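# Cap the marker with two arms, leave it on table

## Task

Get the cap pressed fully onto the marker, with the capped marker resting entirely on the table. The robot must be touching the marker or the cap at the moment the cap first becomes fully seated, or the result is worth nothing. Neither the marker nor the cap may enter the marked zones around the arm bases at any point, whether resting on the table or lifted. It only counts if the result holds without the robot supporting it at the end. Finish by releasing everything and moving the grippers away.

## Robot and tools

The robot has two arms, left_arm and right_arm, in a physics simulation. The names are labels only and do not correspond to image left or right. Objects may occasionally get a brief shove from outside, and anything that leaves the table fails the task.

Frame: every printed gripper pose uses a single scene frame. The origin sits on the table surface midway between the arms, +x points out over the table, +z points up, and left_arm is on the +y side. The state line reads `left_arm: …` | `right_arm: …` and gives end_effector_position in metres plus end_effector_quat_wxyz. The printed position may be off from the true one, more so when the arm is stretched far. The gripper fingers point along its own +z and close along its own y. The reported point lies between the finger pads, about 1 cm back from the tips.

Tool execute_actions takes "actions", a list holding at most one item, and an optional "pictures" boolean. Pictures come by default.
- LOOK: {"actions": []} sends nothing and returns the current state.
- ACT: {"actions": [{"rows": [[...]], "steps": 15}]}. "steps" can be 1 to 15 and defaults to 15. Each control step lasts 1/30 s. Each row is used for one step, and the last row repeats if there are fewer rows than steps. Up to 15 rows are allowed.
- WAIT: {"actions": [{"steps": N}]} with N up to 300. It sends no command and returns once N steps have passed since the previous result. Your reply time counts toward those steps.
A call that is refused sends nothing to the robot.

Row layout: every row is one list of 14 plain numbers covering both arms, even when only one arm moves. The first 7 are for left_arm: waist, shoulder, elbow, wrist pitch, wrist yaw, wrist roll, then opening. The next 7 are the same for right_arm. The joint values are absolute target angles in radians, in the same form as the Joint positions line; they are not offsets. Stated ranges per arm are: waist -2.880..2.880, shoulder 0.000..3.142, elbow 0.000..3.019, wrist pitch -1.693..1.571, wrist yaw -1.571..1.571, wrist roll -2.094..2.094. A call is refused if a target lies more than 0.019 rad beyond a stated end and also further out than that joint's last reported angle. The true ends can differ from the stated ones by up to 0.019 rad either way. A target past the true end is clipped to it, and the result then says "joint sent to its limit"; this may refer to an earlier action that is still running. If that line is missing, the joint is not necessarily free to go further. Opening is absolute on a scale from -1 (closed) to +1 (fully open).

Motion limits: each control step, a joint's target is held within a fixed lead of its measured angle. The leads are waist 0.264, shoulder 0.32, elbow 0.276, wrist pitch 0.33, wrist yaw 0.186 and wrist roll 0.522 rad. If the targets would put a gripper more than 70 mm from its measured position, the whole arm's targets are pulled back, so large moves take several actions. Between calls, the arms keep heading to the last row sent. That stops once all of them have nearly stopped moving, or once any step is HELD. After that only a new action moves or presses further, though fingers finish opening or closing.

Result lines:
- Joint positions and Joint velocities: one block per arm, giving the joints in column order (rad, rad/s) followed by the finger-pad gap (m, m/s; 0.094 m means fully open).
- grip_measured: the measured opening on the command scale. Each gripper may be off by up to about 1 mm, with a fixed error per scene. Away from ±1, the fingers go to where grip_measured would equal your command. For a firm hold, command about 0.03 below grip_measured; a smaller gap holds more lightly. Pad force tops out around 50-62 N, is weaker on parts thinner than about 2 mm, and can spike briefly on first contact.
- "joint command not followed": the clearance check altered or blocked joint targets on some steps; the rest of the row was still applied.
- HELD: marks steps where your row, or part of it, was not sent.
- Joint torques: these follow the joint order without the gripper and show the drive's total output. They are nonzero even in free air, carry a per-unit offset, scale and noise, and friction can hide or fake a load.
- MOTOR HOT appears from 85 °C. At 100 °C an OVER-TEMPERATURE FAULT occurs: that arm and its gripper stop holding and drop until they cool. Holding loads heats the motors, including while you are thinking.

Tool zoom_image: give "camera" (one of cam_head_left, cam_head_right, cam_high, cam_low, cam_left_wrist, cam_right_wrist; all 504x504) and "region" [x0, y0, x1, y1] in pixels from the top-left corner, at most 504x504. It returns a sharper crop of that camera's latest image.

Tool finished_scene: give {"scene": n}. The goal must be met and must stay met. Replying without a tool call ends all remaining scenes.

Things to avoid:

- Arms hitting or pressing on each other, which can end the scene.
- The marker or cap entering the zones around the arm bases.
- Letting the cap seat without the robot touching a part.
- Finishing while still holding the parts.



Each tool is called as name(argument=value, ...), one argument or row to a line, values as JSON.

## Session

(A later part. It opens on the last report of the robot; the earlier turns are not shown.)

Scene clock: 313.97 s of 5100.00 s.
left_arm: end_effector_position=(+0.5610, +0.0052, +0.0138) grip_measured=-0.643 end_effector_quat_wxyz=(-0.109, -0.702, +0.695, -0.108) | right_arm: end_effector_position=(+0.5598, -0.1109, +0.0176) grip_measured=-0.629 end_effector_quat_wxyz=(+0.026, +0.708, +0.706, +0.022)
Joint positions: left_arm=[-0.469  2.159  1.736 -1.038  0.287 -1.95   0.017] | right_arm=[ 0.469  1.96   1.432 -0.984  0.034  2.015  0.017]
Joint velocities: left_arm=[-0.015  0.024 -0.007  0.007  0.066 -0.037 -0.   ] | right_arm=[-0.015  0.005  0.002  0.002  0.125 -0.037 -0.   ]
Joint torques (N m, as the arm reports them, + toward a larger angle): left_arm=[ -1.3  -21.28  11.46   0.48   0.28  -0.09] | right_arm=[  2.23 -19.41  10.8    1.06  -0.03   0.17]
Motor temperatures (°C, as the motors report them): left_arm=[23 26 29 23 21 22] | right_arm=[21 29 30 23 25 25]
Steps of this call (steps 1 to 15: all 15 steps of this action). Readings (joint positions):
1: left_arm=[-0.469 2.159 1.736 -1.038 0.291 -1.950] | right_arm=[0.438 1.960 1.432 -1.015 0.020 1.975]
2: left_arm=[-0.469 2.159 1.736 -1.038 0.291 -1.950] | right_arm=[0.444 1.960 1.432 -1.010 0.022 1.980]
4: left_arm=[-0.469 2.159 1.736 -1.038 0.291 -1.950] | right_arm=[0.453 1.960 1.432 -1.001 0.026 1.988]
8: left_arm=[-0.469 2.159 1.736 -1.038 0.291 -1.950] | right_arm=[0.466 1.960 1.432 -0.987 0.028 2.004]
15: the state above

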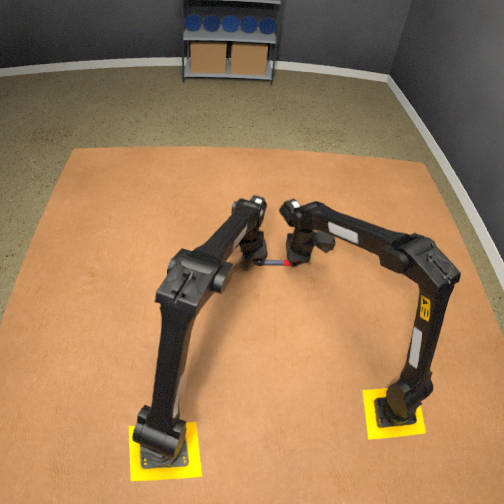

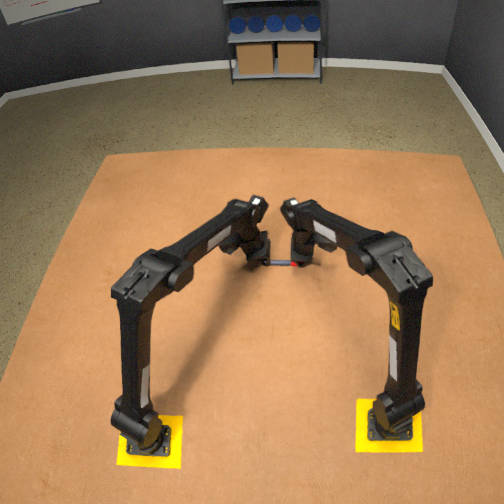

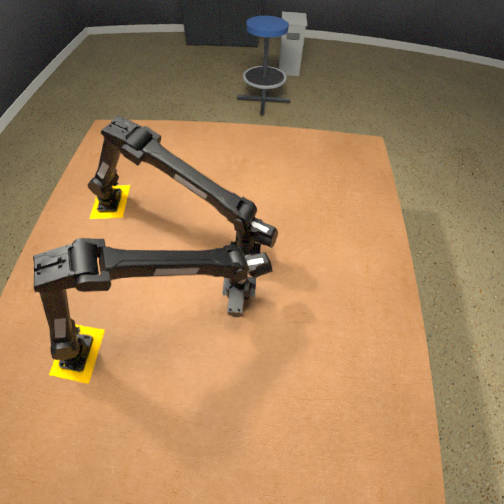

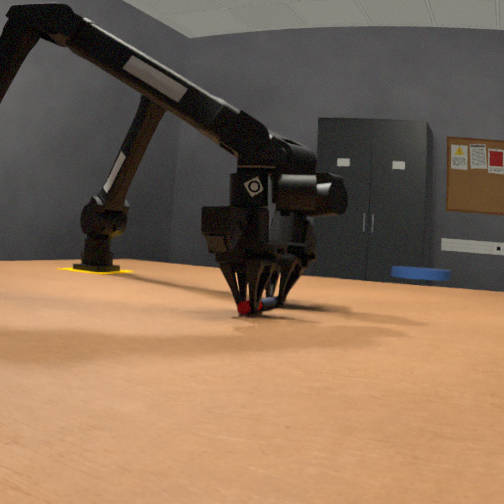

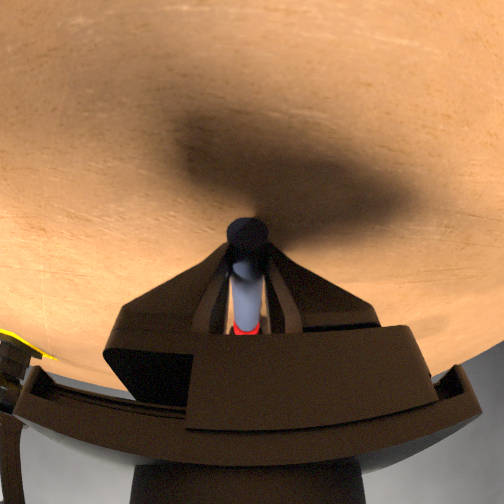

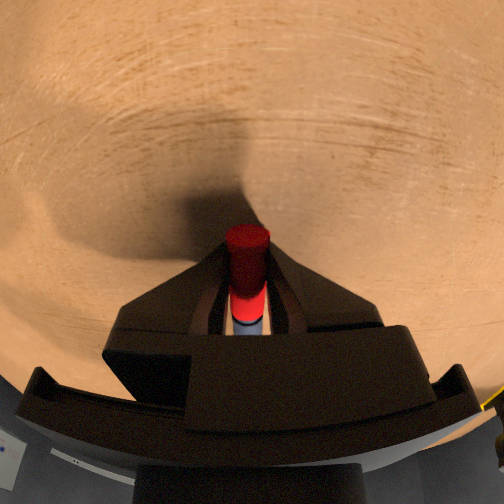

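execute_actions(
  actions=[
    {"rows":[[-0.472,2.158,1.76,-1.03,0.29,-1.955,-0.69,0.468,1.97,1.45,-0.98,0.034,2.02,-0.6],[-0.472,2.158,1.76,-1.03,0.29,-1.955,-0.69,0.468,1.96,1.45,-0.98,0.034,2.02,-0.5],[-0.472,2.158,1.76,-1.03,0.29,-1.955,-0.69,0.468,1.95,1.45,-0.98,0.034,2.02,-0.2],[-0.472,2.158,1.76,-1.03,0.29,-1.955,-0.69,0.468,1.935,1.45,-0.98,0.034,2.02,-0.2],[-0.472,2.158,1.76,-1.03,0.29,-1.955,-0.69,0.468,1.92,1.445,-0.98,0.034,2.02,-0.2],[-0.472,2.158,1.76,-1.03,0.29,-1.955,-0.69,0.465,1.905,1.44,-0.98,0.034,2.02,-0.2],[-0.472,2.158,1.76,-1.03,0.29,-1.955,-0.69,0.46,1.89,1.435,-0.98,0.034,2.02,-0.2],[-0.472,2.158,1.76,-1.03,0.29,-1.955,-0.69,0.45,1.875,1.43,-0.98,0.03,2.01,-0.2],[-0.472,2.158,1.76,-1.03,0.29,-1.955,-0.69,0.44,1.86,1.425,-0.975,0.02,2.0,-0.2],[-0.472,2.158,1.76,-1.03,0.29,-1.955,-0.69,0.43,1.85,1.42,-0.97,0.0,1.99,-0.2],[-0.472,2.158,1.76,-1.03,0.29,-1.955,-0.69,0.418,1.84,1.41,-0.96,-0.02,1.98,-0.2],[-0.472,2.158,1.76,-1.03,0.29,-1.955,-0.69,0.406,1.84,1.40,-0.95,-0.05,1.97,-0.2],[-0.472,2.158,1.76,-1.03,0.29,-1.955,-0.69,0.394,1.84,1.39,-0.94,-0.08,1.96,-0.2],[-0.472,2.158,1.76,-1.03,0.29,-1.955,-0.69,0.382,1.84,1.38,-0.93,-0.11,1.95,-0.2],[-0.472,2.158,1.76,-1.03,0.29,-1.955,-0.69,0.37,1.84,1.37,-0.92,-0.14,1.94,-0.2]]},
  ],
  pictures=false,
)

execute_actions(
  actions=[
    {"rows":[[-0.472,2.158,1.76,-1.03,0.29,-1.955,-0.69,0.358,1.84,1.36,-0.91,-0.17,1.93,-0.3],[-0.472,2.158,1.76,-1.03,0.29,-1.955,-0.69,0.346,1.84,1.35,-0.90,-0.20,1.92,-0.4],[-0.472,2.158,1.76,-1.03,0.29,-1.955,-0.69,0.334,1.84,1.34,-0.89,-0.23,1.91,-0.5],[-0.472,2.158,1.76,-1.03,0.29,-1.955,-0.69,0.322,1.84,1.33,-0.88,-0.26,1.90,-0.6],[-0.472,2.158,1.76,-1.03,0.29,-1.955,-0.69,0.31,1.84,1.325,-0.87,-0.29,1.89,-0.7],[-0.472,2.158,1.76,-1.03,0.29,-1.955,-0.69,0.30,1.85,1.32,-0.86,-0.32,1.88,-0.8],[-0.472,2.158,1.76,-1.03,0.29,-1.955,-0.69,0.29,1.86,1.318,-0.85,-0.35,1.87,-0.88],[-0.472,2.158,1.76,-1.03,0.29,-1.955,-0.69,0.281,1.87,1.318,-0.84,-0.38,1.86,-0.88],[-0.472,2.158,1.76,-1.03,0.29,-1.955,-0.69,0.273,1.88,1.318,-0.83,-0.41,1.85,-0.88],[-0.472,2.158,1.76,-1.03,0.29,-1.955,-0.69,0.267,1.885,1.318,-0.825,-0.436,1.85,-0.88],[-0.472,2.158,1.76,-1.03,0.29,-1.955,-0.69,0.263,1.89,1.318,-0.825,-0.436,1.85,-0.88]]},
  ],
  pictures=false,
)

execute_actions(
  actions=[
    {"rows":[[-0.472,2.158,1.76,-1.03,0.29,-1.955,-0.69,0.263,1.896,1.318,-0.825,-0.436,1.85,-0.88],[-0.472,2.158,1.76,-1.03,0.29,-1.955,-0.69,0.263,1.902,1.318,-0.825,-0.436,1.85,-0.88],[-0.472,2.158,1.76,-1.03,0.29,-1.955,-0.69,0.263,1.908,1.318,-0.825,-0.436,1.85,-0.88],[-0.472,2.158,1.76,-1.03,0.29,-1.955,-0.69,0.263,1.914,1.318,-0.825,-0.436,1.85,-0.88],[-0.472,2.158,1.76,-1.03,0.29,-1.955,-0.69,0.263,1.92,1.318,-0.825,-0.436,1.85,-0.88],[-0.472,2.158,1.76,-1.03,0.29,-1.955,-0.69,0.263,1.925,1.318,-0.825,-0.436,1.85,-0.88],[-0.472,2.158,1.76,-1.03,0.29,-1.955,-0.69,0.263,1.93,1.318,-0.825,-0.436,1.85,-0.88],[-0.472,2.158,1.76,-1.03,0.29,-1.955,-0.69,0.263,1.934,1.318,-0.825,-0.436,1.85,-0.88]]},
  ],
)

zoom_image(
  camera="cam_head_left",
  region=[240,220,350,290],
)

Scene clock: 350.63 s of 5100.00 s.
left_arm: end_effector_position=(+0.5609, +0.0050, +0.0139) grip_measured=-0.643 end_effector_quat_wxyz=(-0.109, -0.702, +0.695, -0.108) | right_arm: end_effector_position=(+0.5630, -0.1165, +0.0666) grip_measured=-0.203 end_effector_quat_wxyz=(-0.023, +0.710, +0.698, +0.096)
Joint positions: left_arm=[-0.469  2.159  1.736 -1.038  0.289 -1.95   0.017] | right_arm=[ 0.414  1.849  1.394 -0.955 -0.115  1.984  0.037]
Joint velocities: left_arm=[ 0.005 -0.005 -0.002 -0.022  0.007 -0.037  0.   ] | right_arm=[-0.444 -0.327 -0.208  0.281 -0.755 -0.212  0.   ]
Joint torques (N m, as the arm reports them, + toward a larger angle): left_arm=[ -0.5  -21.24  11.49   0.49   0.21  -0.09] | right_arm=[  0.24 -18.26   8.5    0.78   0.13  -0.02]
Motor temperatures (°C, as the motors report them): left_arm=[23 26 30 23 21 22] | right_arm=[21 29 30 23 25 25]
Steps of this call (steps 1 to 15: the robot went on to your last target; steps 16 to 90: nothing new was sent; then 33.17 s passed at rest; steps 91 to 105: all 15 steps of this action). Readings (joint positions):
91: left_arm=[-0.469 2.159 1.736 -1.038 0.289 -1.950] | right_arm=[0.471 1.960 1.432 -0.983 0.033 2.018]
92: left_arm=[-0.469 2.159 1.736 -1.038 0.289 -1.950] | right_arm=[0.471 1.960 1.432 -0.983 0.033 2.018]
94: left_arm=[-0.469 2.159 1.736 -1.038 0.289 -1.950] | right_arm=[0.471 1.959 1.432 -0.983 0.033 2.018]
98: left_arm=[-0.469 2.159 1.736 -1.038 0.289 -1.950] | right_arm=[0.470 1.946 1.431 -0.983 0.032 2.018]
105: the state above

Scene clock: 351.13 s of 5100.00 s.
left_arm: end_effector_position=(+0.5609, +0.0050, +0.0139) grip_measured=-0.643 end_effector_quat_wxyz=(-0.109, -0.702, +0.695, -0.108) | right_arm: end_effector_position=(+0.5709, -0.1512, +0.0464) grip_measured=-0.877 end_effector_quat_wxyz=(-0.143, +0.698, +0.678, +0.180)
Joint positions: left_arm=[-0.469  2.159  1.736 -1.038  0.289 -1.95   0.017] | right_arm=[ 0.26   1.868  1.318 -0.845 -0.432  1.872  0.006]
Joint velocities: left_arm=[-0.005 -0.005 -0.017  0.017 -0.007 -0.051  0.   ] | right_arm=[-0.005  0.073  0.002  0.007 -0.007 -0.007  0.001]
Joint torques (N m, as the arm reports them, + toward a larger angle): left_arm=[ -0.49 -21.17  11.5    0.49   0.21  -0.08] | right_arm=[  0.78 -16.9    9.23   1.06  -0.25   0.03]
Motor temperatures (°C, as the motors report them): left_arm=[23 26 30 23 21 22] | right_arm=[21 29 30 23 25 25]
Steps of this call (steps 1 to 15: all 15 steps of this action). Readings (joint positions):
1: left_arm=[-0.469 2.159 1.736 -1.038 0.289 -1.950] | right_arm=[0.398 1.840 1.387 -0.945 -0.145 1.975]
2: left_arm=[-0.469 2.159 1.736 -1.038 0.289 -1.950] | right_arm=[0.382 1.833 1.379 -0.935 -0.174 1.967]
4: left_arm=[-0.469 2.159 1.736 -1.038 0.289 -1.950] | right_arm=[0.350 1.830 1.361 -0.914 -0.234 1.949]
8: left_arm=[-0.469 2.159 1.736 -1.038 0.289 -1.950] | right_arm=[0.295 1.833 1.321 -0.880 -0.353 1.911]
15: the state above

Scene clock: 351.63 s of 5100.00 s.
left_arm: end_effector_position=(+0.5609, +0.0050, +0.0139) grip_measured=-0.643 end_effector_quat_wxyz=(-0.109, -0.702, +0.695, -0.108) | right_arm: end_effector_position=(+0.5664, -0.1517, +0.0217) grip_measured=-0.878 end_effector_quat_wxyz=(-0.154, +0.699, +0.679, +0.162)
Joint positions: left_arm=[-0.469  2.159  1.736 -1.038  0.289 -1.95   0.017] | right_arm=[ 0.26   1.914  1.318 -0.845 -0.434  1.862  0.006]
Joint velocities: left_arm=[-0.005  0.005  0.002 -0.007  0.022 -0.066 -0.   ] | right_arm=[-0.005 -0.005  0.002  0.002  0.037 -0.037 -0.   ]
Joint torques (N m, as the arm reports them, + toward a larger angle): left_arm=[ -0.47 -21.25  11.5    0.49   0.22  -0.08] | right_arm=[  1.32 -17.7    9.24   1.07  -0.19  -0.03]
Motor temperatures (°C, as the motors report them): left_arm=[23 26 30 23 21 22] | right_arm=[21 29 30 23 25 25]
Steps of this call (steps 1 to 15: all 15 steps of this action). Readings (joint positions):
1: left_arm=[-0.469 2.159 1.736 -1.038 0.289 -1.950] | right_arm=[0.260 1.870 1.318 -0.845 -0.433 1.869]
2: left_arm=[-0.469 2.159 1.736 -1.038 0.289 -1.950] | right_arm=[0.260 1.872 1.318 -0.845 -0.433 1.868]
4: left_arm=[-0.469 2.159 1.736 -1.038 0.289 -1.950] | right_arm=[0.260 1.876 1.318 -0.845 -0.433 1.865]
8: left_arm=[-0.469 2.159 1.736 -1.038 0.289 -1.950] | right_arm=[0.260 1.891 1.318 -0.845 -0.434 1.863]
15: the state above

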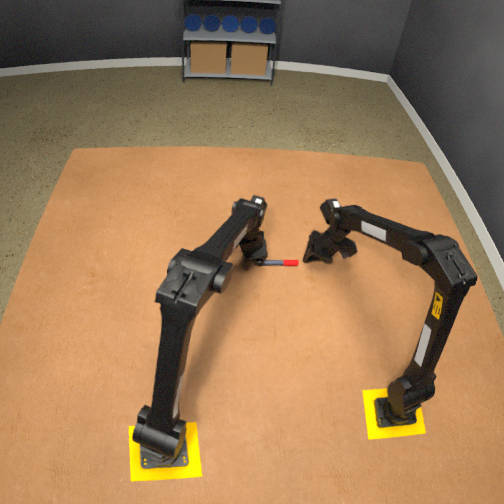

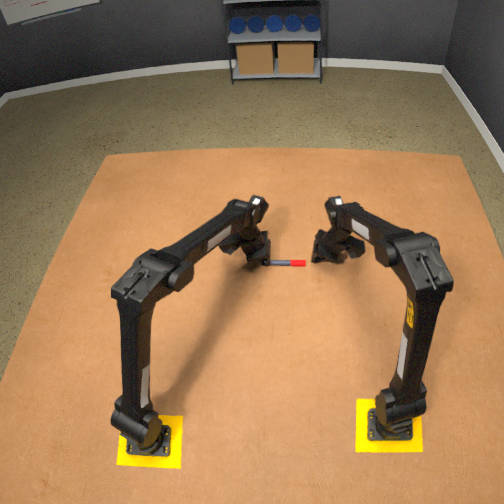

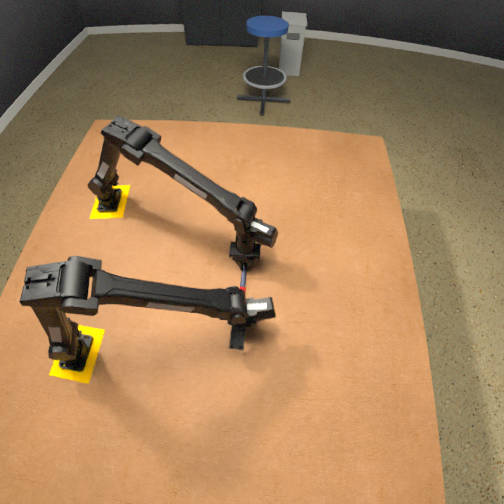

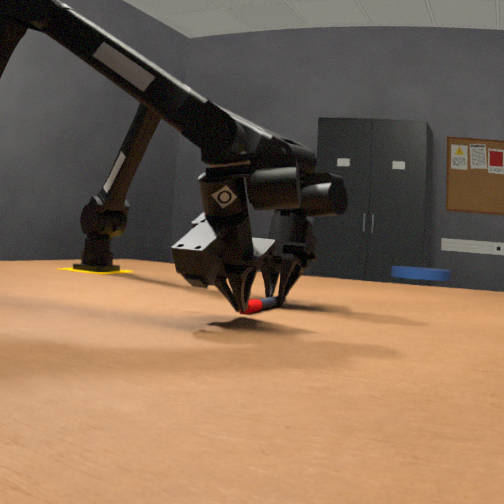

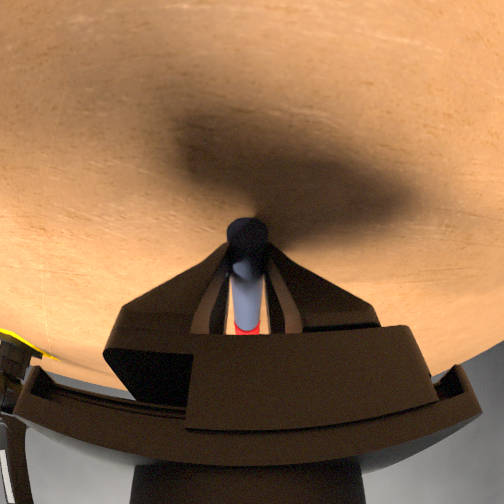

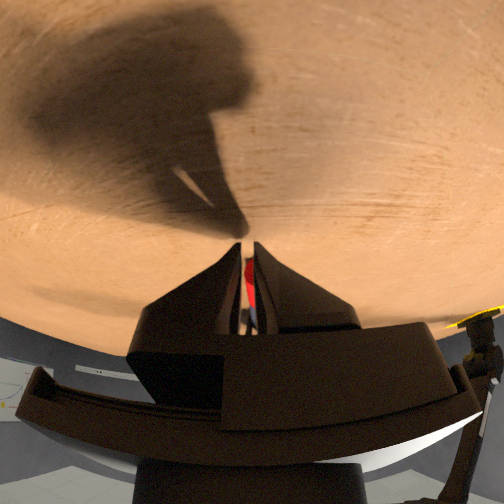

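Region (240, 220, 350, 290) of cam_head_left's 504x504 image, scaled by 4.582, with more detail than that image has; it fills the top 321 rows of this view, and the rest is white.

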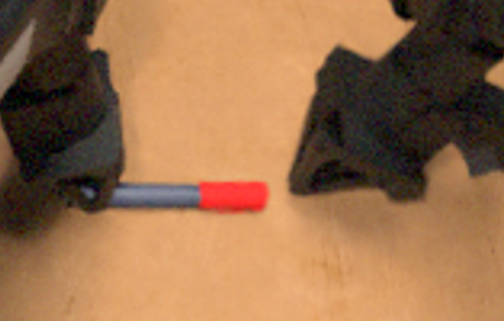

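execute_actions(
  actions=[
    {"rows":[[-0.472,2.158,1.76,-1.03,0.29,-1.955,-0.69,0.268,1.93,1.32,-0.825,-0.436,1.86,-0.88],[-0.472,2.158,1.76,-1.03,0.29,-1.955,-0.69,0.272,1.93,1.32,-0.825,-0.436,1.87,-0.88],[-0.472,2.158,1.76,-1.03,0.29,-1.955,-0.69,0.276,1.93,1.32,-0.825,-0.436,1.87,-0.88],[-0.472,2.158,1.76,-1.03,0.29,-1.955,-0.69,0.28,1.93,1.32,-0.825,-0.436,1.87,-0.88],[-0.472,2.158,1.76,-1.03,0.29,-1.955,-0.69,0.284,1.93,1.32,-0.825,-0.436,1.87,-0.88],[-0.472,2.158,1.76,-1.03,0.29,-1.955,-0.69,0.288,1.93,1.32,-0.825,-0.436,1.87,-0.88],[-0.472,2.158,1.76,-1.03,0.29,-1.955,-0.69,0.292,1.93,1.32,-0.825,-0.436,1.87,-0.88],[-0.472,2.158,1.76,-1.03,0.29,-1.955,-0.69,0.296,1.93,1.32,-0.825,-0.436,1.87,-0.88],[-0.474,2.158,1.76,-1.03,0.29,-1.955,-0.69,0.3,1.93,1.32,-0.825,-0.436,1.87,-0.88],[-0.476,2.16,1.76,-1.03,0.29,-1.955,-0.69,0.304,1.93,1.32,-0.825,-0.436,1.87,-0.88]]},
  ],
  pictures=false,
)

execute_actions(
  actions=[
    {"rows":[[-0.48,2.163,1.76,-1.028,0.294,-1.95,-0.69,0.31,1.93,1.323,-0.823,-0.44,1.87,-0.88],[-0.485,2.166,1.76,-1.025,0.298,-1.95,-0.69,0.316,1.93,1.326,-0.821,-0.445,1.87,-0.88],[-0.49,2.169,1.76,-1.022,0.302,-1.95,-0.69,0.322,1.93,1.329,-0.819,-0.45,1.87,-0.88],[-0.495,2.172,1.76,-1.019,0.306,-1.95,-0.69,0.328,1.93,1.332,-0.817,-0.455,1.88,-0.88],[-0.5,2.175,1.76,-1.016,0.31,-1.95,-0.69,0.334,1.93,1.335,-0.815,-0.46,1.88,-0.88],[-0.505,2.178,1.76,-1.013,0.314,-1.95,-0.69,0.34,1.93,1.338,-0.813,-0.465,1.88,-0.88],[-0.51,2.181,1.76,-1.01,0.318,-1.95,-0.69,0.346,1.93,1.341,-0.811,-0.47,1.88,-0.88],[-0.515,2.184,1.76,-1.007,0.322,-1.95,-0.69,0.352,1.93,1.344,-0.809,-0.475,1.88,-0.88],[-0.52,2.187,1.76,-1.004,0.326,-1.95,-0.69,0.358,1.93,1.347,-0.807,-0.48,1.88,-0.88],[-0.525,2.19,1.76,-1.001,0.33,-1.95,-0.69,0.364,1.93,1.35,-0.805,-0.485,1.88,-0.88],[-0.53,2.194,1.76,-0.998,0.334,-1.95,-0.69,0.371,1.93,1.35,-0.804,-0.49,1.88,-0.88],[-0.535,2.2,1.76,-0.995,0.338,-1.95,-0.69,0.378,1.93,1.35,-0.802,-0.493,1.88,-0.88]]},
  ],
  pictures=false,
)

execute_actions(
  actions=[
    {"steps":8},
  ],
)

zoom_image(
  camera="cam_right_wrist",
  region=[210,240,290,340],
)

Scene clock: 383.80 s of 5100.00 s.
left_arm: end_effector_position=(+0.5612, +0.0057, +0.0137) grip_measured=-0.643 end_effector_quat_wxyz=(-0.108, -0.703, +0.695, -0.107) | right_arm: end_effector_position=(+0.5593, -0.1331, +0.0215) grip_measured=-0.878 end_effector_quat_wxyz=(-0.156, +0.687, +0.692, +0.159)
Joint positions: left_arm=[-0.469  2.159  1.736 -1.038  0.286 -1.95   0.017] | right_arm=[ 0.296  1.914  1.318 -0.844 -0.431  1.861  0.006]
Joint velocities: left_arm=[-0.005  0.005 -0.007 -0.002 -0.007  0.022  0.001] | right_arm=[ 0.015 -0.005 -0.002 -0.007  0.066 -0.007  0.001]
Joint torques (N m, as the arm reports them, + toward a larger angle): left_arm=[ -0.83 -20.98  11.5    0.48   0.33  -0.08] | right_arm=[  1.53 -18.48   9.18   0.8   -0.24   0.17]
Motor temperatures (°C, as the motors report them): left_arm=[23 26 30 23 21 22] | right_arm=[21 28 29 23 25 25]
Steps of this call (steps 1 to 15: the robot went on to your last target; steps 16 to 90: nothing new was sent; then 28.67 s passed at rest; steps 91 to 105: all 15 steps of this action). Readings (joint positions):
91: left_arm=[-0.469 2.159 1.736 -1.038 0.289 -1.950] | right_arm=[0.260 1.914 1.318 -0.844 -0.434 1.861]
92: left_arm=[-0.469 2.159 1.736 -1.038 0.289 -1.950] | right_arm=[0.260 1.914 1.318 -0.844 -0.434 1.861]
94: left_arm=[-0.469 2.159 1.736 -1.038 0.289 -1.950] | right_arm=[0.262 1.914 1.318 -0.844 -0.434 1.861]
98: left_arm=[-0.469 2.159 1.736 -1.038 0.289 -1.950] | right_arm=[0.274 1.914 1.318 -0.844 -0.434 1.861]
105: the state above

Scene clock: 384.30 s of 5100.00 s.
left_arm: end_effector_position=(+0.5601, +0.0029, +0.0130) grip_measured=-0.643 end_effector_quat_wxyz=(-0.116, -0.701, +0.694, -0.111) | right_arm: end_effector_position=(+0.5591, -0.1280, +0.0234) grip_measured=-0.878 end_effector_quat_wxyz=(-0.165, +0.686, +0.689, +0.166)
Joint positions: left_arm=[-0.469  2.161  1.736 -1.037  0.304 -1.95   0.017] | right_arm=[ 0.299  1.914  1.318 -0.837 -0.453  1.87   0.006]
Joint velocities: left_arm=[-0.015 -0.005 -0.007 -0.017 -0.007  0.037  0.001] | right_arm=[-0.005 -0.015 -0.017 -0.002 -0.022 -0.007 -0.001]
Joint torques (N m, as the arm reports them, + toward a larger angle): left_arm=[ -6.23 -17.5   11.52   1.87   1.62  -0.03] | right_arm=[  6.13 -18.3   12.34   1.49  -1.44   0.18]
Motor temperatures (°C, as the motors report them): left_arm=[23 26 30 23 21 22] | right_arm=[21 28 29 23 25 25]
Steps of this call (steps 1 to 15: all 15 steps of this action). Readings (joint positions):
1: left_arm=[-0.469 2.159 1.736 -1.038 0.286 -1.950] | right_arm=[0.296 1.914 1.318 -0.844 -0.431 1.861]
2: left_arm=[-0.469 2.159 1.736 -1.038 0.287 -1.950] | right_arm=[0.296 1.914 1.318 -0.844 -0.432 1.861]
4: left_arm=[-0.469 2.159 1.736 -1.038 0.289 -1.950] | right_arm=[0.296 1.914 1.318 -0.843 -0.436 1.863]
8: left_arm=[-0.469 2.160 1.736 -1.038 0.294 -1.950] | right_arm=[0.296 1.914 1.318 -0.840 -0.444 1.867]
15: the state above

Scene clock: 384.57 s of 5100.00 s.
left_arm: end_effector_position=(+0.5601, +0.0029, +0.0130) grip_measured=-0.643 end_effector_quat_wxyz=(-0.116, -0.701, +0.694, -0.111) | right_arm: end_effector_position=(+0.5591, -0.1280, +0.0234) grip_measured=-0.878 end_effector_quat_wxyz=(-0.165, +0.686, +0.689, +0.166)
Joint positions: left_arm=[-0.469  2.161  1.736 -1.037  0.304 -1.95   0.017] | right_arm=[ 0.299  1.914  1.318 -0.837 -0.453  1.87   0.006]
Joint velocities: left_arm=[ 0.015 -0.024  0.007  0.002 -0.037  0.11   0.001] | right_arm=[-0.024 -0.015 -0.007 -0.007  0.037 -0.051  0.   ]
Joint torques (N m, as the arm reports them, + toward a larger angle): left_arm=[ -6.21 -17.56  11.5    1.89   1.63  -0.02] | right_arm=[  6.64 -18.09  12.05   1.34  -1.52   0.19]
Motor temperatures (°C, as the motors report them): left_arm=[23 26 30 23 21 22] | right_arm=[21 28 29 23 25 25]
Steps of this call (steps 1 to 8: the robot went on to your last target). Readings (joint positions):
1: left_arm=[-0.469 2.161 1.736 -1.037 0.304 -1.950] | right_arm=[0.299 1.914 1.318 -0.837 -0.453 1.870]
2: left_arm=[-0.469 2.161 1.736 -1.037 0.304 -1.950] | right_arm=[0.299 1.914 1.318 -0.837 -0.453 1.870]
4: left_arm=[-0.469 2.161 1.736 -1.037 0.304 -1.950] | right_arm=[0.299 1.914 1.318 -0.837 -0.453 1.870]
8: the state above

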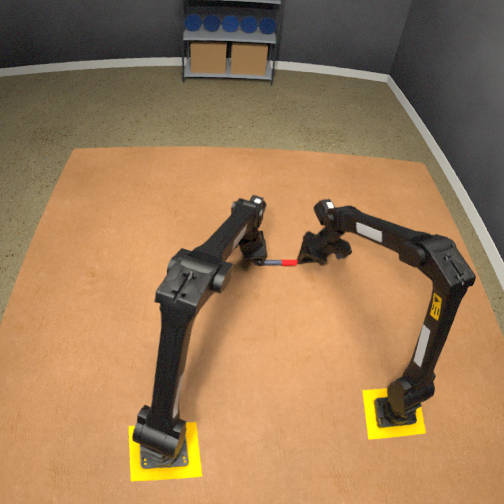

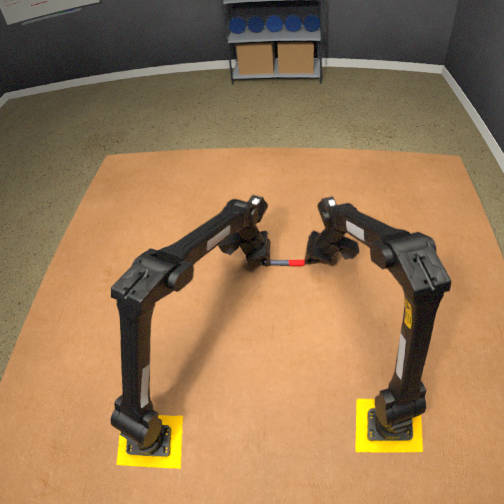

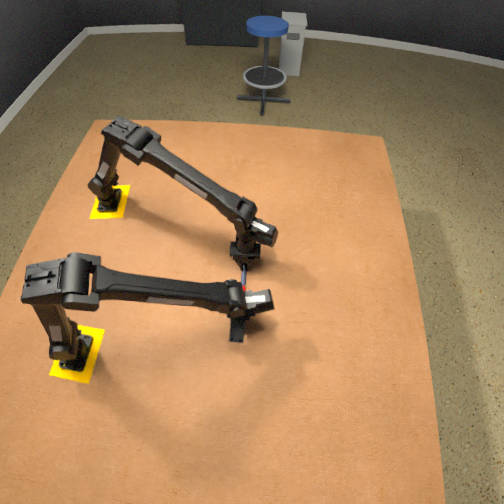

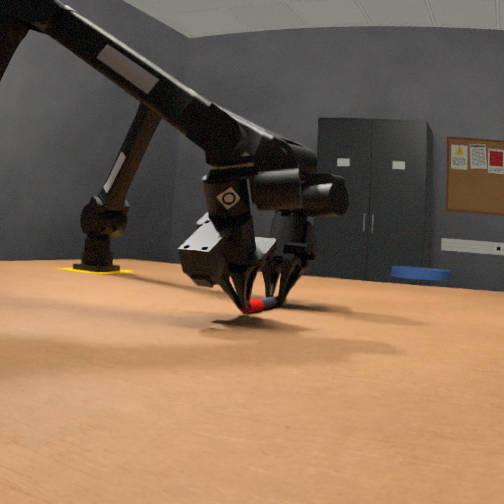

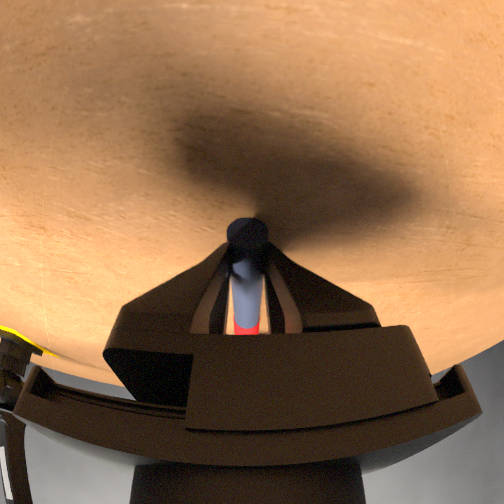

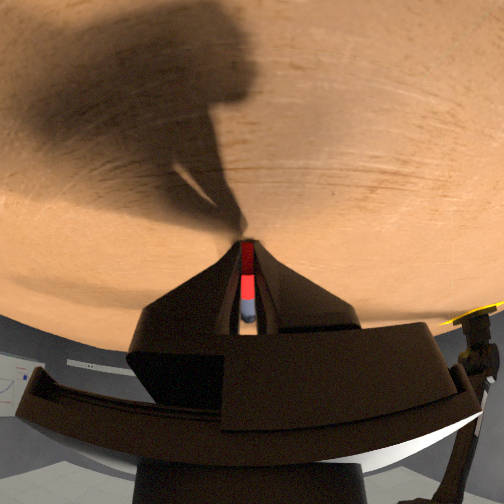

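Region (210, 240, 290, 340) of cam_right_wrist's 504x504 image, scaled by 5.040, with more detail than that image has; it fills the left 403 columns of this view, and the rest is white.

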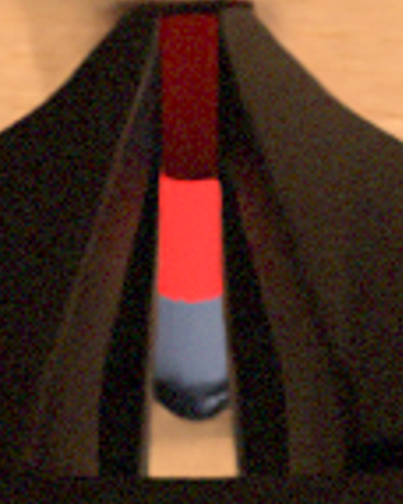

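execute_actions(
  actions=[
    {"rows":[[-0.54,2.204,1.76,-0.993,0.34,-1.95,-0.69,0.385,1.93,1.35,-0.802,-0.496,1.88,-0.88],[-0.545,2.208,1.76,-0.991,0.343,-1.95,-0.69,0.392,1.93,1.35,-0.8,-0.499,1.88,-0.88],[-0.55,2.212,1.76,-0.99,0.346,-1.95,-0.69,0.399,1.93,1.35,-0.8,-0.502,1.88,-0.88],[-0.555,2.216,1.76,-0.99,0.349,-1.95,-0.69,0.406,1.93,1.35,-0.8,-0.505,1.88,-0.88]],"steps":10},
  ],
  pictures=false,
)

execute_actions(
  actions=[
    {"rows":[[-0.545,2.21,1.76,-0.995,0.342,-1.95,-0.69,0.392,1.93,1.35,-0.805,-0.498,1.88,-0.88],[-0.535,2.203,1.76,-1.0,0.335,-1.95,-0.69,0.378,1.93,1.345,-0.81,-0.49,1.88,-0.88],[-0.525,2.196,1.76,-1.005,0.328,-1.95,-0.69,0.364,1.93,1.34,-0.815,-0.482,1.88,-0.88],[-0.515,2.189,1.76,-1.01,0.321,-1.95,-0.69,0.35,1.93,1.34,-0.82,-0.474,1.88,-0.88],[-0.505,2.182,1.76,-1.015,0.314,-1.95,-0.69,0.336,1.93,1.335,-0.825,-0.466,1.88,-0.88],[-0.495,2.175,1.76,-1.02,0.307,-1.95,-0.69,0.322,1.93,1.33,-0.83,-0.458,1.88,-0.88],[-0.485,2.168,1.76,-1.025,0.3,-1.95,-0.69,0.308,1.93,1.33,-0.83,-0.45,1.88,-0.88],[-0.475,2.162,1.76,-1.03,0.295,-1.95,-0.69,0.294,1.93,1.33,-0.83,-0.445,1.88,-0.88],[-0.47,2.16,1.76,-1.03,0.293,-1.95,-0.69,0.282,1.92,1.33,-0.83,-0.44,1.88,-0.88],[-0.47,2.16,1.76,-1.03,0.293,-1.95,-0.69,0.272,1.91,1.33,-0.83,-0.44,1.88,-0.88],[-0.47,2.16,1.76,-1.03,0.293,-1.95,-0.69,0.265,1.9,1.33,-0.83,-0.44,1.88,-0.88],[-0.47,2.16,1.76,-1.03,0.293,-1.95,-0.69,0.265,1.88,1.33,-0.83,-0.44,1.88,-0.7],[-0.47,2.16,1.76,-1.03,0.293,-1.95,-0.69,0.265,1.86,1.33,-0.83,-0.44,1.88,-0.4],[-0.47,2.16,1.76,-1.03,0.293,-1.95,-0.69,0.265,1.84,1.33,-0.83,-0.44,1.88,0],[-0.47,2.16,1.76,-1.03,0.293,-1.95,-0.69,0.265,1.82,1.33,-0.83,-0.44,1.88,0.4]]},
  ],
  pictures=false,
)

execute_actions(
  actions=[
    {"steps":15},
  ],
)

zoom_image(
  camera="cam_right_wrist",
  region=[200,170,340,330],
)

Scene clock: 407.53 s of 5100.00 s.
left_arm: end_effector_position=(+0.5598, +0.0025, +0.0126) grip_measured=-0.643 end_effector_quat_wxyz=(-0.118, -0.701, +0.694, -0.111) | right_arm: end_effector_position=(+0.5588, -0.1272, +0.0234) grip_measured=-0.878 end_effector_quat_wxyz=(-0.165, +0.686, +0.689, +0.166)
Joint positions: left_arm=[-0.469  2.162  1.736 -1.037  0.307 -1.95   0.017] | right_arm=[ 0.3    1.914  1.318 -0.837 -0.453  1.872  0.006]
Joint velocities: left_arm=[ 0.005 -0.015 -0.007 -0.007  0.007 -0.007 -0.002] | right_arm=[ 0.005 -0.024 -0.007 -0.007 -0.037  0.022 -0.001]
Joint torques (N m, as the arm reports them, + toward a larger angle): left_arm=[ -8.03 -16.1   11.49   2.11   1.95  -0.03] | right_arm=[  8.3  -18.27  12.26   1.57  -1.88   0.2 ]
Motor temperatures (°C, as the motors report them): left_arm=[23 26 30 23 23 22] | right_arm=[22 28 31 23 28 25]
Steps of this call (steps 1 to 15: the robot went on to your last target; steps 16 to 90: nothing new was sent; then 19.63 s passed at rest; steps 91 to 100: all 10 steps of this action). Readings (joint positions):
91: left_arm=[-0.469 2.161 1.736 -1.037 0.304 -1.950] | right_arm=[0.299 1.914 1.318 -0.837 -0.453 1.870]
92: left_arm=[-0.469 2.162 1.736 -1.037 0.304 -1.950] | right_arm=[0.300 1.914 1.318 -0.837 -0.453 1.871]
94: left_arm=[-0.469 2.162 1.736 -1.037 0.306 -1.950] | right_arm=[0.300 1.914 1.318 -0.837 -0.453 1.871]
98: left_arm=[-0.469 2.162 1.736 -1.037 0.307 -1.950] | right_arm=[0.300 1.914 1.318 -0.837 -0.453 1.872]
100: the state above

Scene clock: 408.03 s of 5100.00 s.
left_arm: end_effector_position=(+0.5609, +0.0046, +0.0131) grip_measured=-0.643 end_effector_quat_wxyz=(-0.111, -0.702, +0.695, -0.109) | right_arm: end_effector_position=(+0.5663, -0.1421, +0.0296) grip_measured=+0.014 end_effector_quat_wxyz=(-0.154, +0.695, +0.681, +0.171)
Joint positions: left_arm=[-0.469  2.16   1.736 -1.037  0.292 -1.95   0.017] | right_arm=[ 0.275  1.901  1.318 -0.837 -0.441  1.872  0.048]
Joint velocities: left_arm=[-0.005 -0.005 -0.017 -0.002 -0.051 -0.007  0.   ] | right_arm=[-0.132 -0.249 -0.017 -0.032 -0.051  0.022  0.422]
Joint torques (N m, as the arm reports them, + toward a larger angle): left_arm=[ -0.28 -21.19  11.5    0.43   0.19  -0.02] | right_arm=[  0.5  -25.61  10.1    0.41  -0.12   0.12]
Motor temperatures (°C, as the motors report them): left_arm=[23 26 30 23 23 22] | right_arm=[22 28 31 23 28 25]
Steps of this call (steps 1 to 15: all 15 steps of this action). Readings (joint positions):
1: left_arm=[-0.469 2.162 1.736 -1.037 0.306 -1.950] | right_arm=[0.300 1.914 1.318 -0.837 -0.452 1.872]
2: left_arm=[-0.469 2.162 1.736 -1.037 0.304 -1.950] | right_arm=[0.300 1.914 1.318 -0.837 -0.450 1.872]
4: left_arm=[-0.469 2.162 1.736 -1.037 0.300 -1.950] | right_arm=[0.300 1.914 1.318 -0.837 -0.445 1.872]
8: left_arm=[-0.469 2.160 1.736 -1.037 0.292 -1.950] | right_arm=[0.298 1.914 1.318 -0.837 -0.441 1.872]
15: the state above

Scene clock: 408.53 s of 5100.00 s.
left_arm: end_effector_position=(+0.5609, +0.0046, +0.0131) grip_measured=-0.643 end_effector_quat_wxyz=(-0.111, -0.702, +0.695, -0.109) | right_arm: end_effector_position=(+0.5743, -0.1450, +0.0742) grip_measured=+0.397 end_effector_quat_wxyz=(-0.133, +0.689, +0.682, +0.206)
Joint positions: left_arm=[-0.469  2.16   1.736 -1.037  0.292 -1.95   0.017] | right_arm=[ 0.266  1.819  1.318 -0.837 -0.441  1.872  0.066]
Joint velocities: left_arm=[-0.024 -0.005 -0.017 -0.002 -0.022 -0.037 -0.001] | right_arm=[-0.005 -0.015 -0.007  0.002 -0.022 -0.007 -0.002]
Joint torques (N m, as the arm reports them, + toward a larger angle): left_arm=[ -0.35 -21.2   11.48   0.43   0.18  -0.03] | right_arm=[  0.73 -18.41  10.68   0.91  -0.1    0.14]
Motor temperatures (°C, as the motors report them): left_arm=[23 26 30 23 23 22] | right_arm=[22 28 31 23 28 25]
Steps of this call (steps 1 to 15: the robot went on to your last target). Readings (joint positions):
1: left_arm=[-0.469 2.160 1.736 -1.037 0.292 -1.950] | right_arm=[0.271 1.891 1.318 -0.837 -0.441 1.872]
2: left_arm=[-0.469 2.160 1.736 -1.037 0.292 -1.950] | right_arm=[0.269 1.879 1.318 -0.837 -0.441 1.872]
4: left_arm=[-0.469 2.160 1.736 -1.037 0.292 -1.950] | right_arm=[0.266 1.854 1.318 -0.837 -0.441 1.872]
8: left_arm=[-0.469 2.160 1.736 -1.037 0.292 -1.950] | right_arm=[0.266 1.821 1.318 -0.837 -0.441 1.872]
15: the state above

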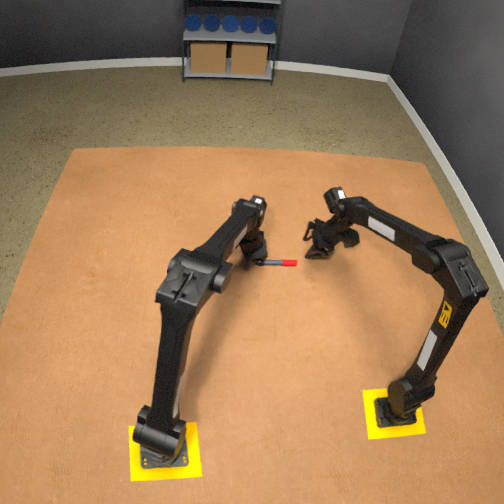

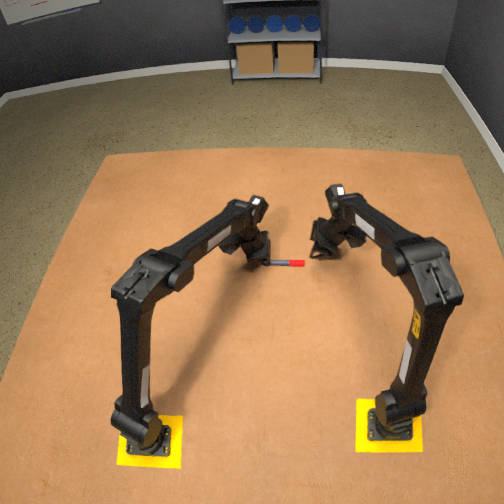

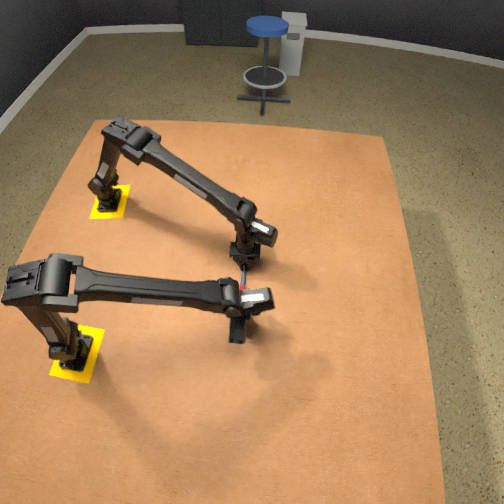

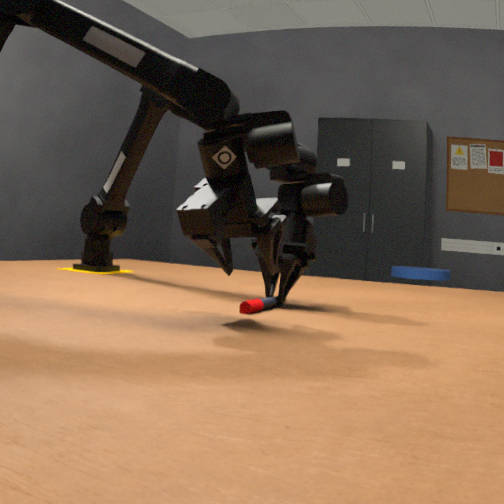

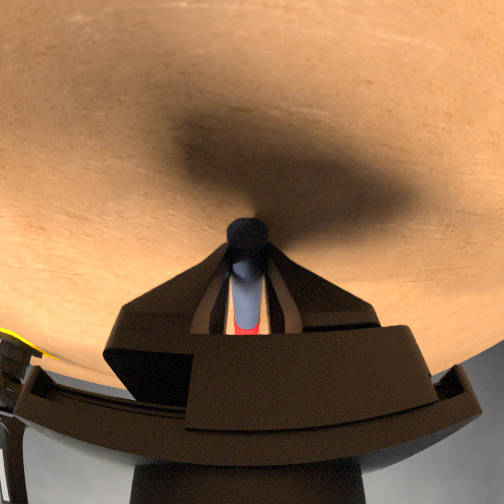

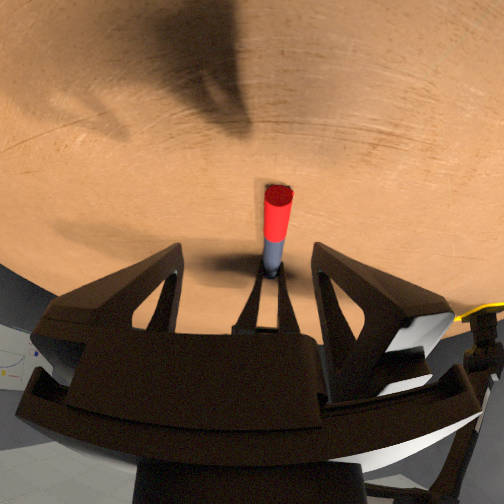

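Region (200, 170, 340, 330) of cam_right_wrist's 504x504 image, scaled by 3.150, with more detail than that image has; it fills the left 441 columns of this view, and the rest is white.

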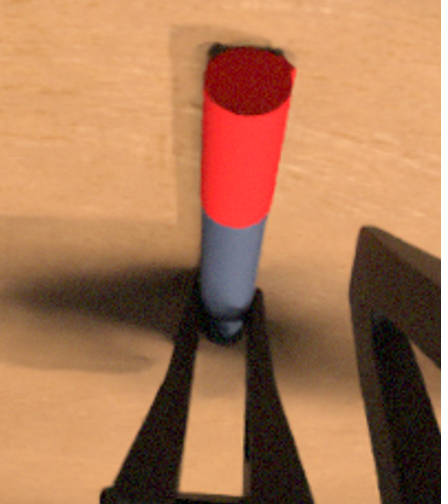

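Flush. Release and clear.

execute_actions(
  actions=[
    {"rows":[[-0.47,2.16,1.76,-1.03,0.293,-1.95,-0.62,0.255,1.81,1.33,-0.83,-0.44,1.88,0.4],[-0.47,2.16,1.76,-1.03,0.293,-1.95,-0.55,0.245,1.8,1.33,-0.83,-0.44,1.88,0.4],[-0.47,2.15,1.76,-1.03,0.293,-1.95,0.2,0.23,1.79,1.33,-0.83,-0.44,1.88,0.4],[-0.47,2.14,1.76,-1.03,0.293,-1.95,0.2,0.215,1.78,1.33,-0.83,-0.44,1.88,0.4],[-0.47,2.13,1.76,-1.03,0.293,-1.95,0.2,0.2,1.77,1.33,-0.83,-0.44,1.88,0.4],[-0.47,2.11,1.76,-1.03,0.293,-1.95,0.2,0.185,1.76,1.33,-0.83,-0.44,1.88,0.4],[-0.47,2.09,1.76,-1.03,0.293,-1.95,0.2,0.17,1.75,1.33,-0.83,-0.44,1.88,0.4],[-0.47,2.07,1.76,-1.03,0.293,-1.95,0.2,0.155,1.74,1.33,-0.83,-0.44,1.88,0.4],[-0.46,2.05,1.76,-1.03,0.293,-1.95,0.2,0.14,1.73,1.33,-0.83,-0.44,1.88,0.4],[-0.45,2.03,1.76,-1.03,0.293,-1.95,0.2,0.125,1.72,1.33,-0.83,-0.44,1.88,0.4],[-0.435,2.01,1.76,-1.03,0.293,-1.95,0.2,0.11,1.71,1.33,-0.83,-0.44,1.88,0.4],[-0.42,1.99,1.76,-1.03,0.293,-1.95,0.2,0.095,1.7,1.33,-0.83,-0.44,1.88,0.4],[-0.4,1.97,1.76,-1.03,0.293,-1.95,0.2,0.08,1.7,1.33,-0.83,-0.44,1.88,0.4],[-0.37,1.95,1.76,-1.03,0.293,-1.95,0.2,0.065,1.7,1.33,-0.83,-0.44,1.88,0.4],[-0.3,1.92,1.76,-1.03,0.293,-1.95,0.2,0.05,1.7,1.33,-0.83,-0.44,1.88,0.4]]},
  ],
  pictures=false,
)

execute_actions(
  actions=[
    {"steps":20},
  ],
)

Scene clock: 428.27 s of 5100.00 s.
left_arm: end_effector_position=(+0.5748, +0.0122, +0.0939) grip_measured=+0.197 end_effector_quat_wxyz=(-0.084, -0.698, +0.692, -0.166) | right_arm: end_effector_position=(+0.6065, -0.2506, +0.1291) grip_measured=+0.397 end_effector_quat_wxyz=(-0.084, +0.739, +0.618, +0.256)
Joint positions: left_arm=[-0.451  2.036  1.736 -1.037  0.293 -1.95   0.056] | right_arm=[ 0.075  1.719  1.318 -0.837 -0.441  1.872  0.066]
Joint velocities: left_arm=[ 0.249 -0.581 -0.007 -0.007 -0.051 -0.037 -0.002] | right_arm=[-0.513 -0.288 -0.002  0.002 -0.081 -0.007  0.001]
Joint torques (N m, as the arm reports them, + toward a larger angle): left_arm=[  5.08 -21.44  10.95   0.49   0.11  -0.01] | right_arm=[  1.58 -17.5   11.34   0.93  -0.1    0.1 ]
Motor temperatures (°C, as the motors report them): left_arm=[23 26 30 23 22 22] | right_arm=[21 29 30 23 26 25]
Steps of this call (steps 1 to 15: the robot went on to your last target; steps 16 to 90: nothing new was sent; then 16.23 s passed at rest; steps 91 to 105: all 15 steps of this action). Readings (joint positions):
91: left_arm=[-0.469 2.160 1.736 -1.037 0.292 -1.950] | right_arm=[0.266 1.819 1.318 -0.837 -0.441 1.872]
92: left_arm=[-0.469 2.160 1.736 -1.037 0.292 -1.950] | right_arm=[0.265 1.819 1.318 -0.837 -0.441 1.872]
94: left_arm=[-0.469 2.160 1.736 -1.037 0.292 -1.950] | right_arm=[0.258 1.818 1.318 -0.837 -0.441 1.872]
98: left_arm=[-0.469 2.147 1.736 -1.037 0.292 -1.950] | right_arm=[0.212 1.800 1.318 -0.837 -0.441 1.872]
105: the state above

Scene clock: 428.93 s of 5100.00 s.
left_arm: end_effector_position=(+0.6099, +0.1161, +0.1716) grip_measured=+0.197 end_effector_quat_wxyz=(+0.040, +0.740, -0.634, +0.222) | right_arm: end_effector_position=(+0.6092, -0.2678, +0.1401) grip_measured=+0.397 end_effector_quat_wxyz=(-0.074, +0.745, +0.607, +0.265)
Joint positions: left_arm=[-0.288  1.916  1.736 -1.037  0.292 -1.95   0.056] | right_arm=[ 0.044  1.698  1.318 -0.837 -0.44   1.872  0.066]
Joint velocities: left_arm=[-0.054 -0.005  0.007 -0.002 -0.037 -0.007 -0.001] | right_arm=[-0.005 -0.005 -0.002 -0.002 -0.051  0.037 -0.001]
Joint torques (N m, as the arm reports them, + toward a larger angle): left_arm=[ -1.1  -18.58  12.64   0.85   0.22   0.  ] | right_arm=[  0.87 -17.8   11.25   0.96  -0.11   0.14]
Motor temperatures (°C, as the motors report them): left_arm=[23 26 30 23 22 22] | right_arm=[21 29 30 23 26 25]
Steps of this call (steps 1 to 20: the robot went on to your last target). Readings (joint positions):
1: left_arm=[-0.441 2.016 1.736 -1.037 0.293 -1.950] | right_arm=[0.059 1.710 1.318 -0.837 -0.441 1.872]
2: left_arm=[-0.428 1.997 1.736 -1.037 0.294 -1.950] | right_arm=[0.046 1.703 1.318 -0.837 -0.441 1.872]
4: left_arm=[-0.394 1.963 1.736 -1.037 0.294 -1.950] | right_arm=[0.032 1.698 1.318 -0.837 -0.440 1.872]
8: left_arm=[-0.312 1.917 1.736 -1.037 0.293 -1.950] | right_arm=[0.036 1.698 1.318 -0.837 -0.440 1.872]
20: the state above

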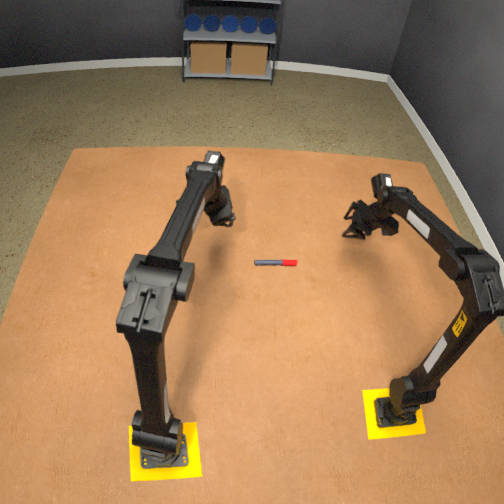

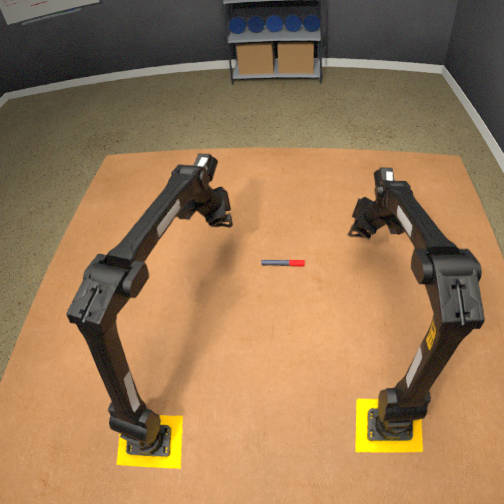

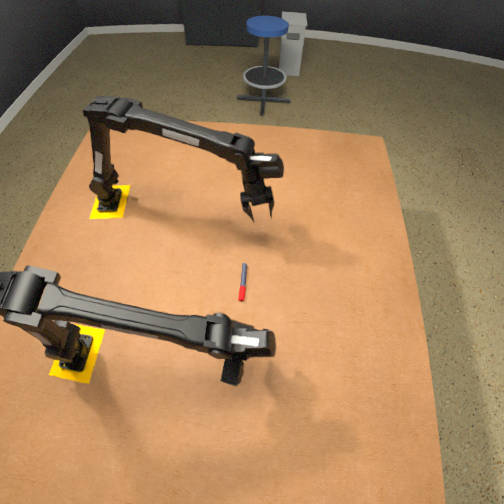

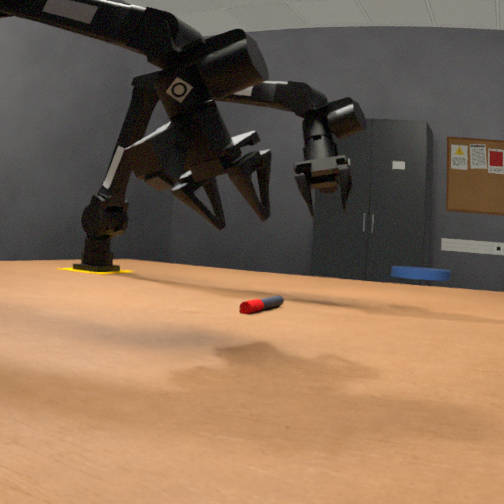

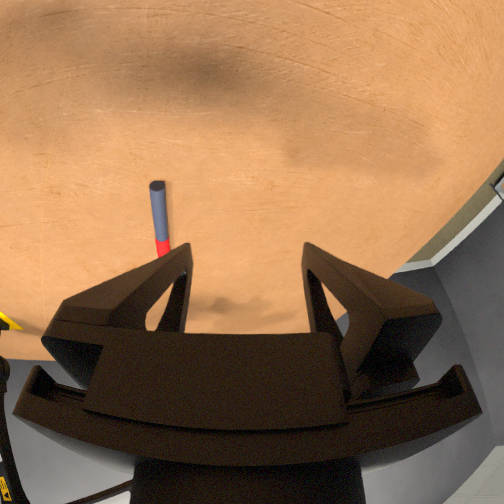

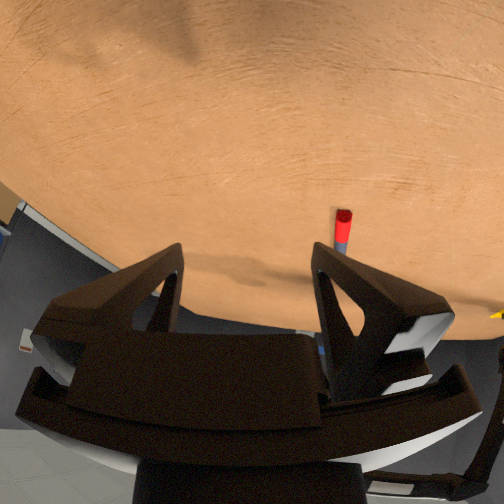

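finished_scene(
  scene=2,
)

The scene is finished: the task was done.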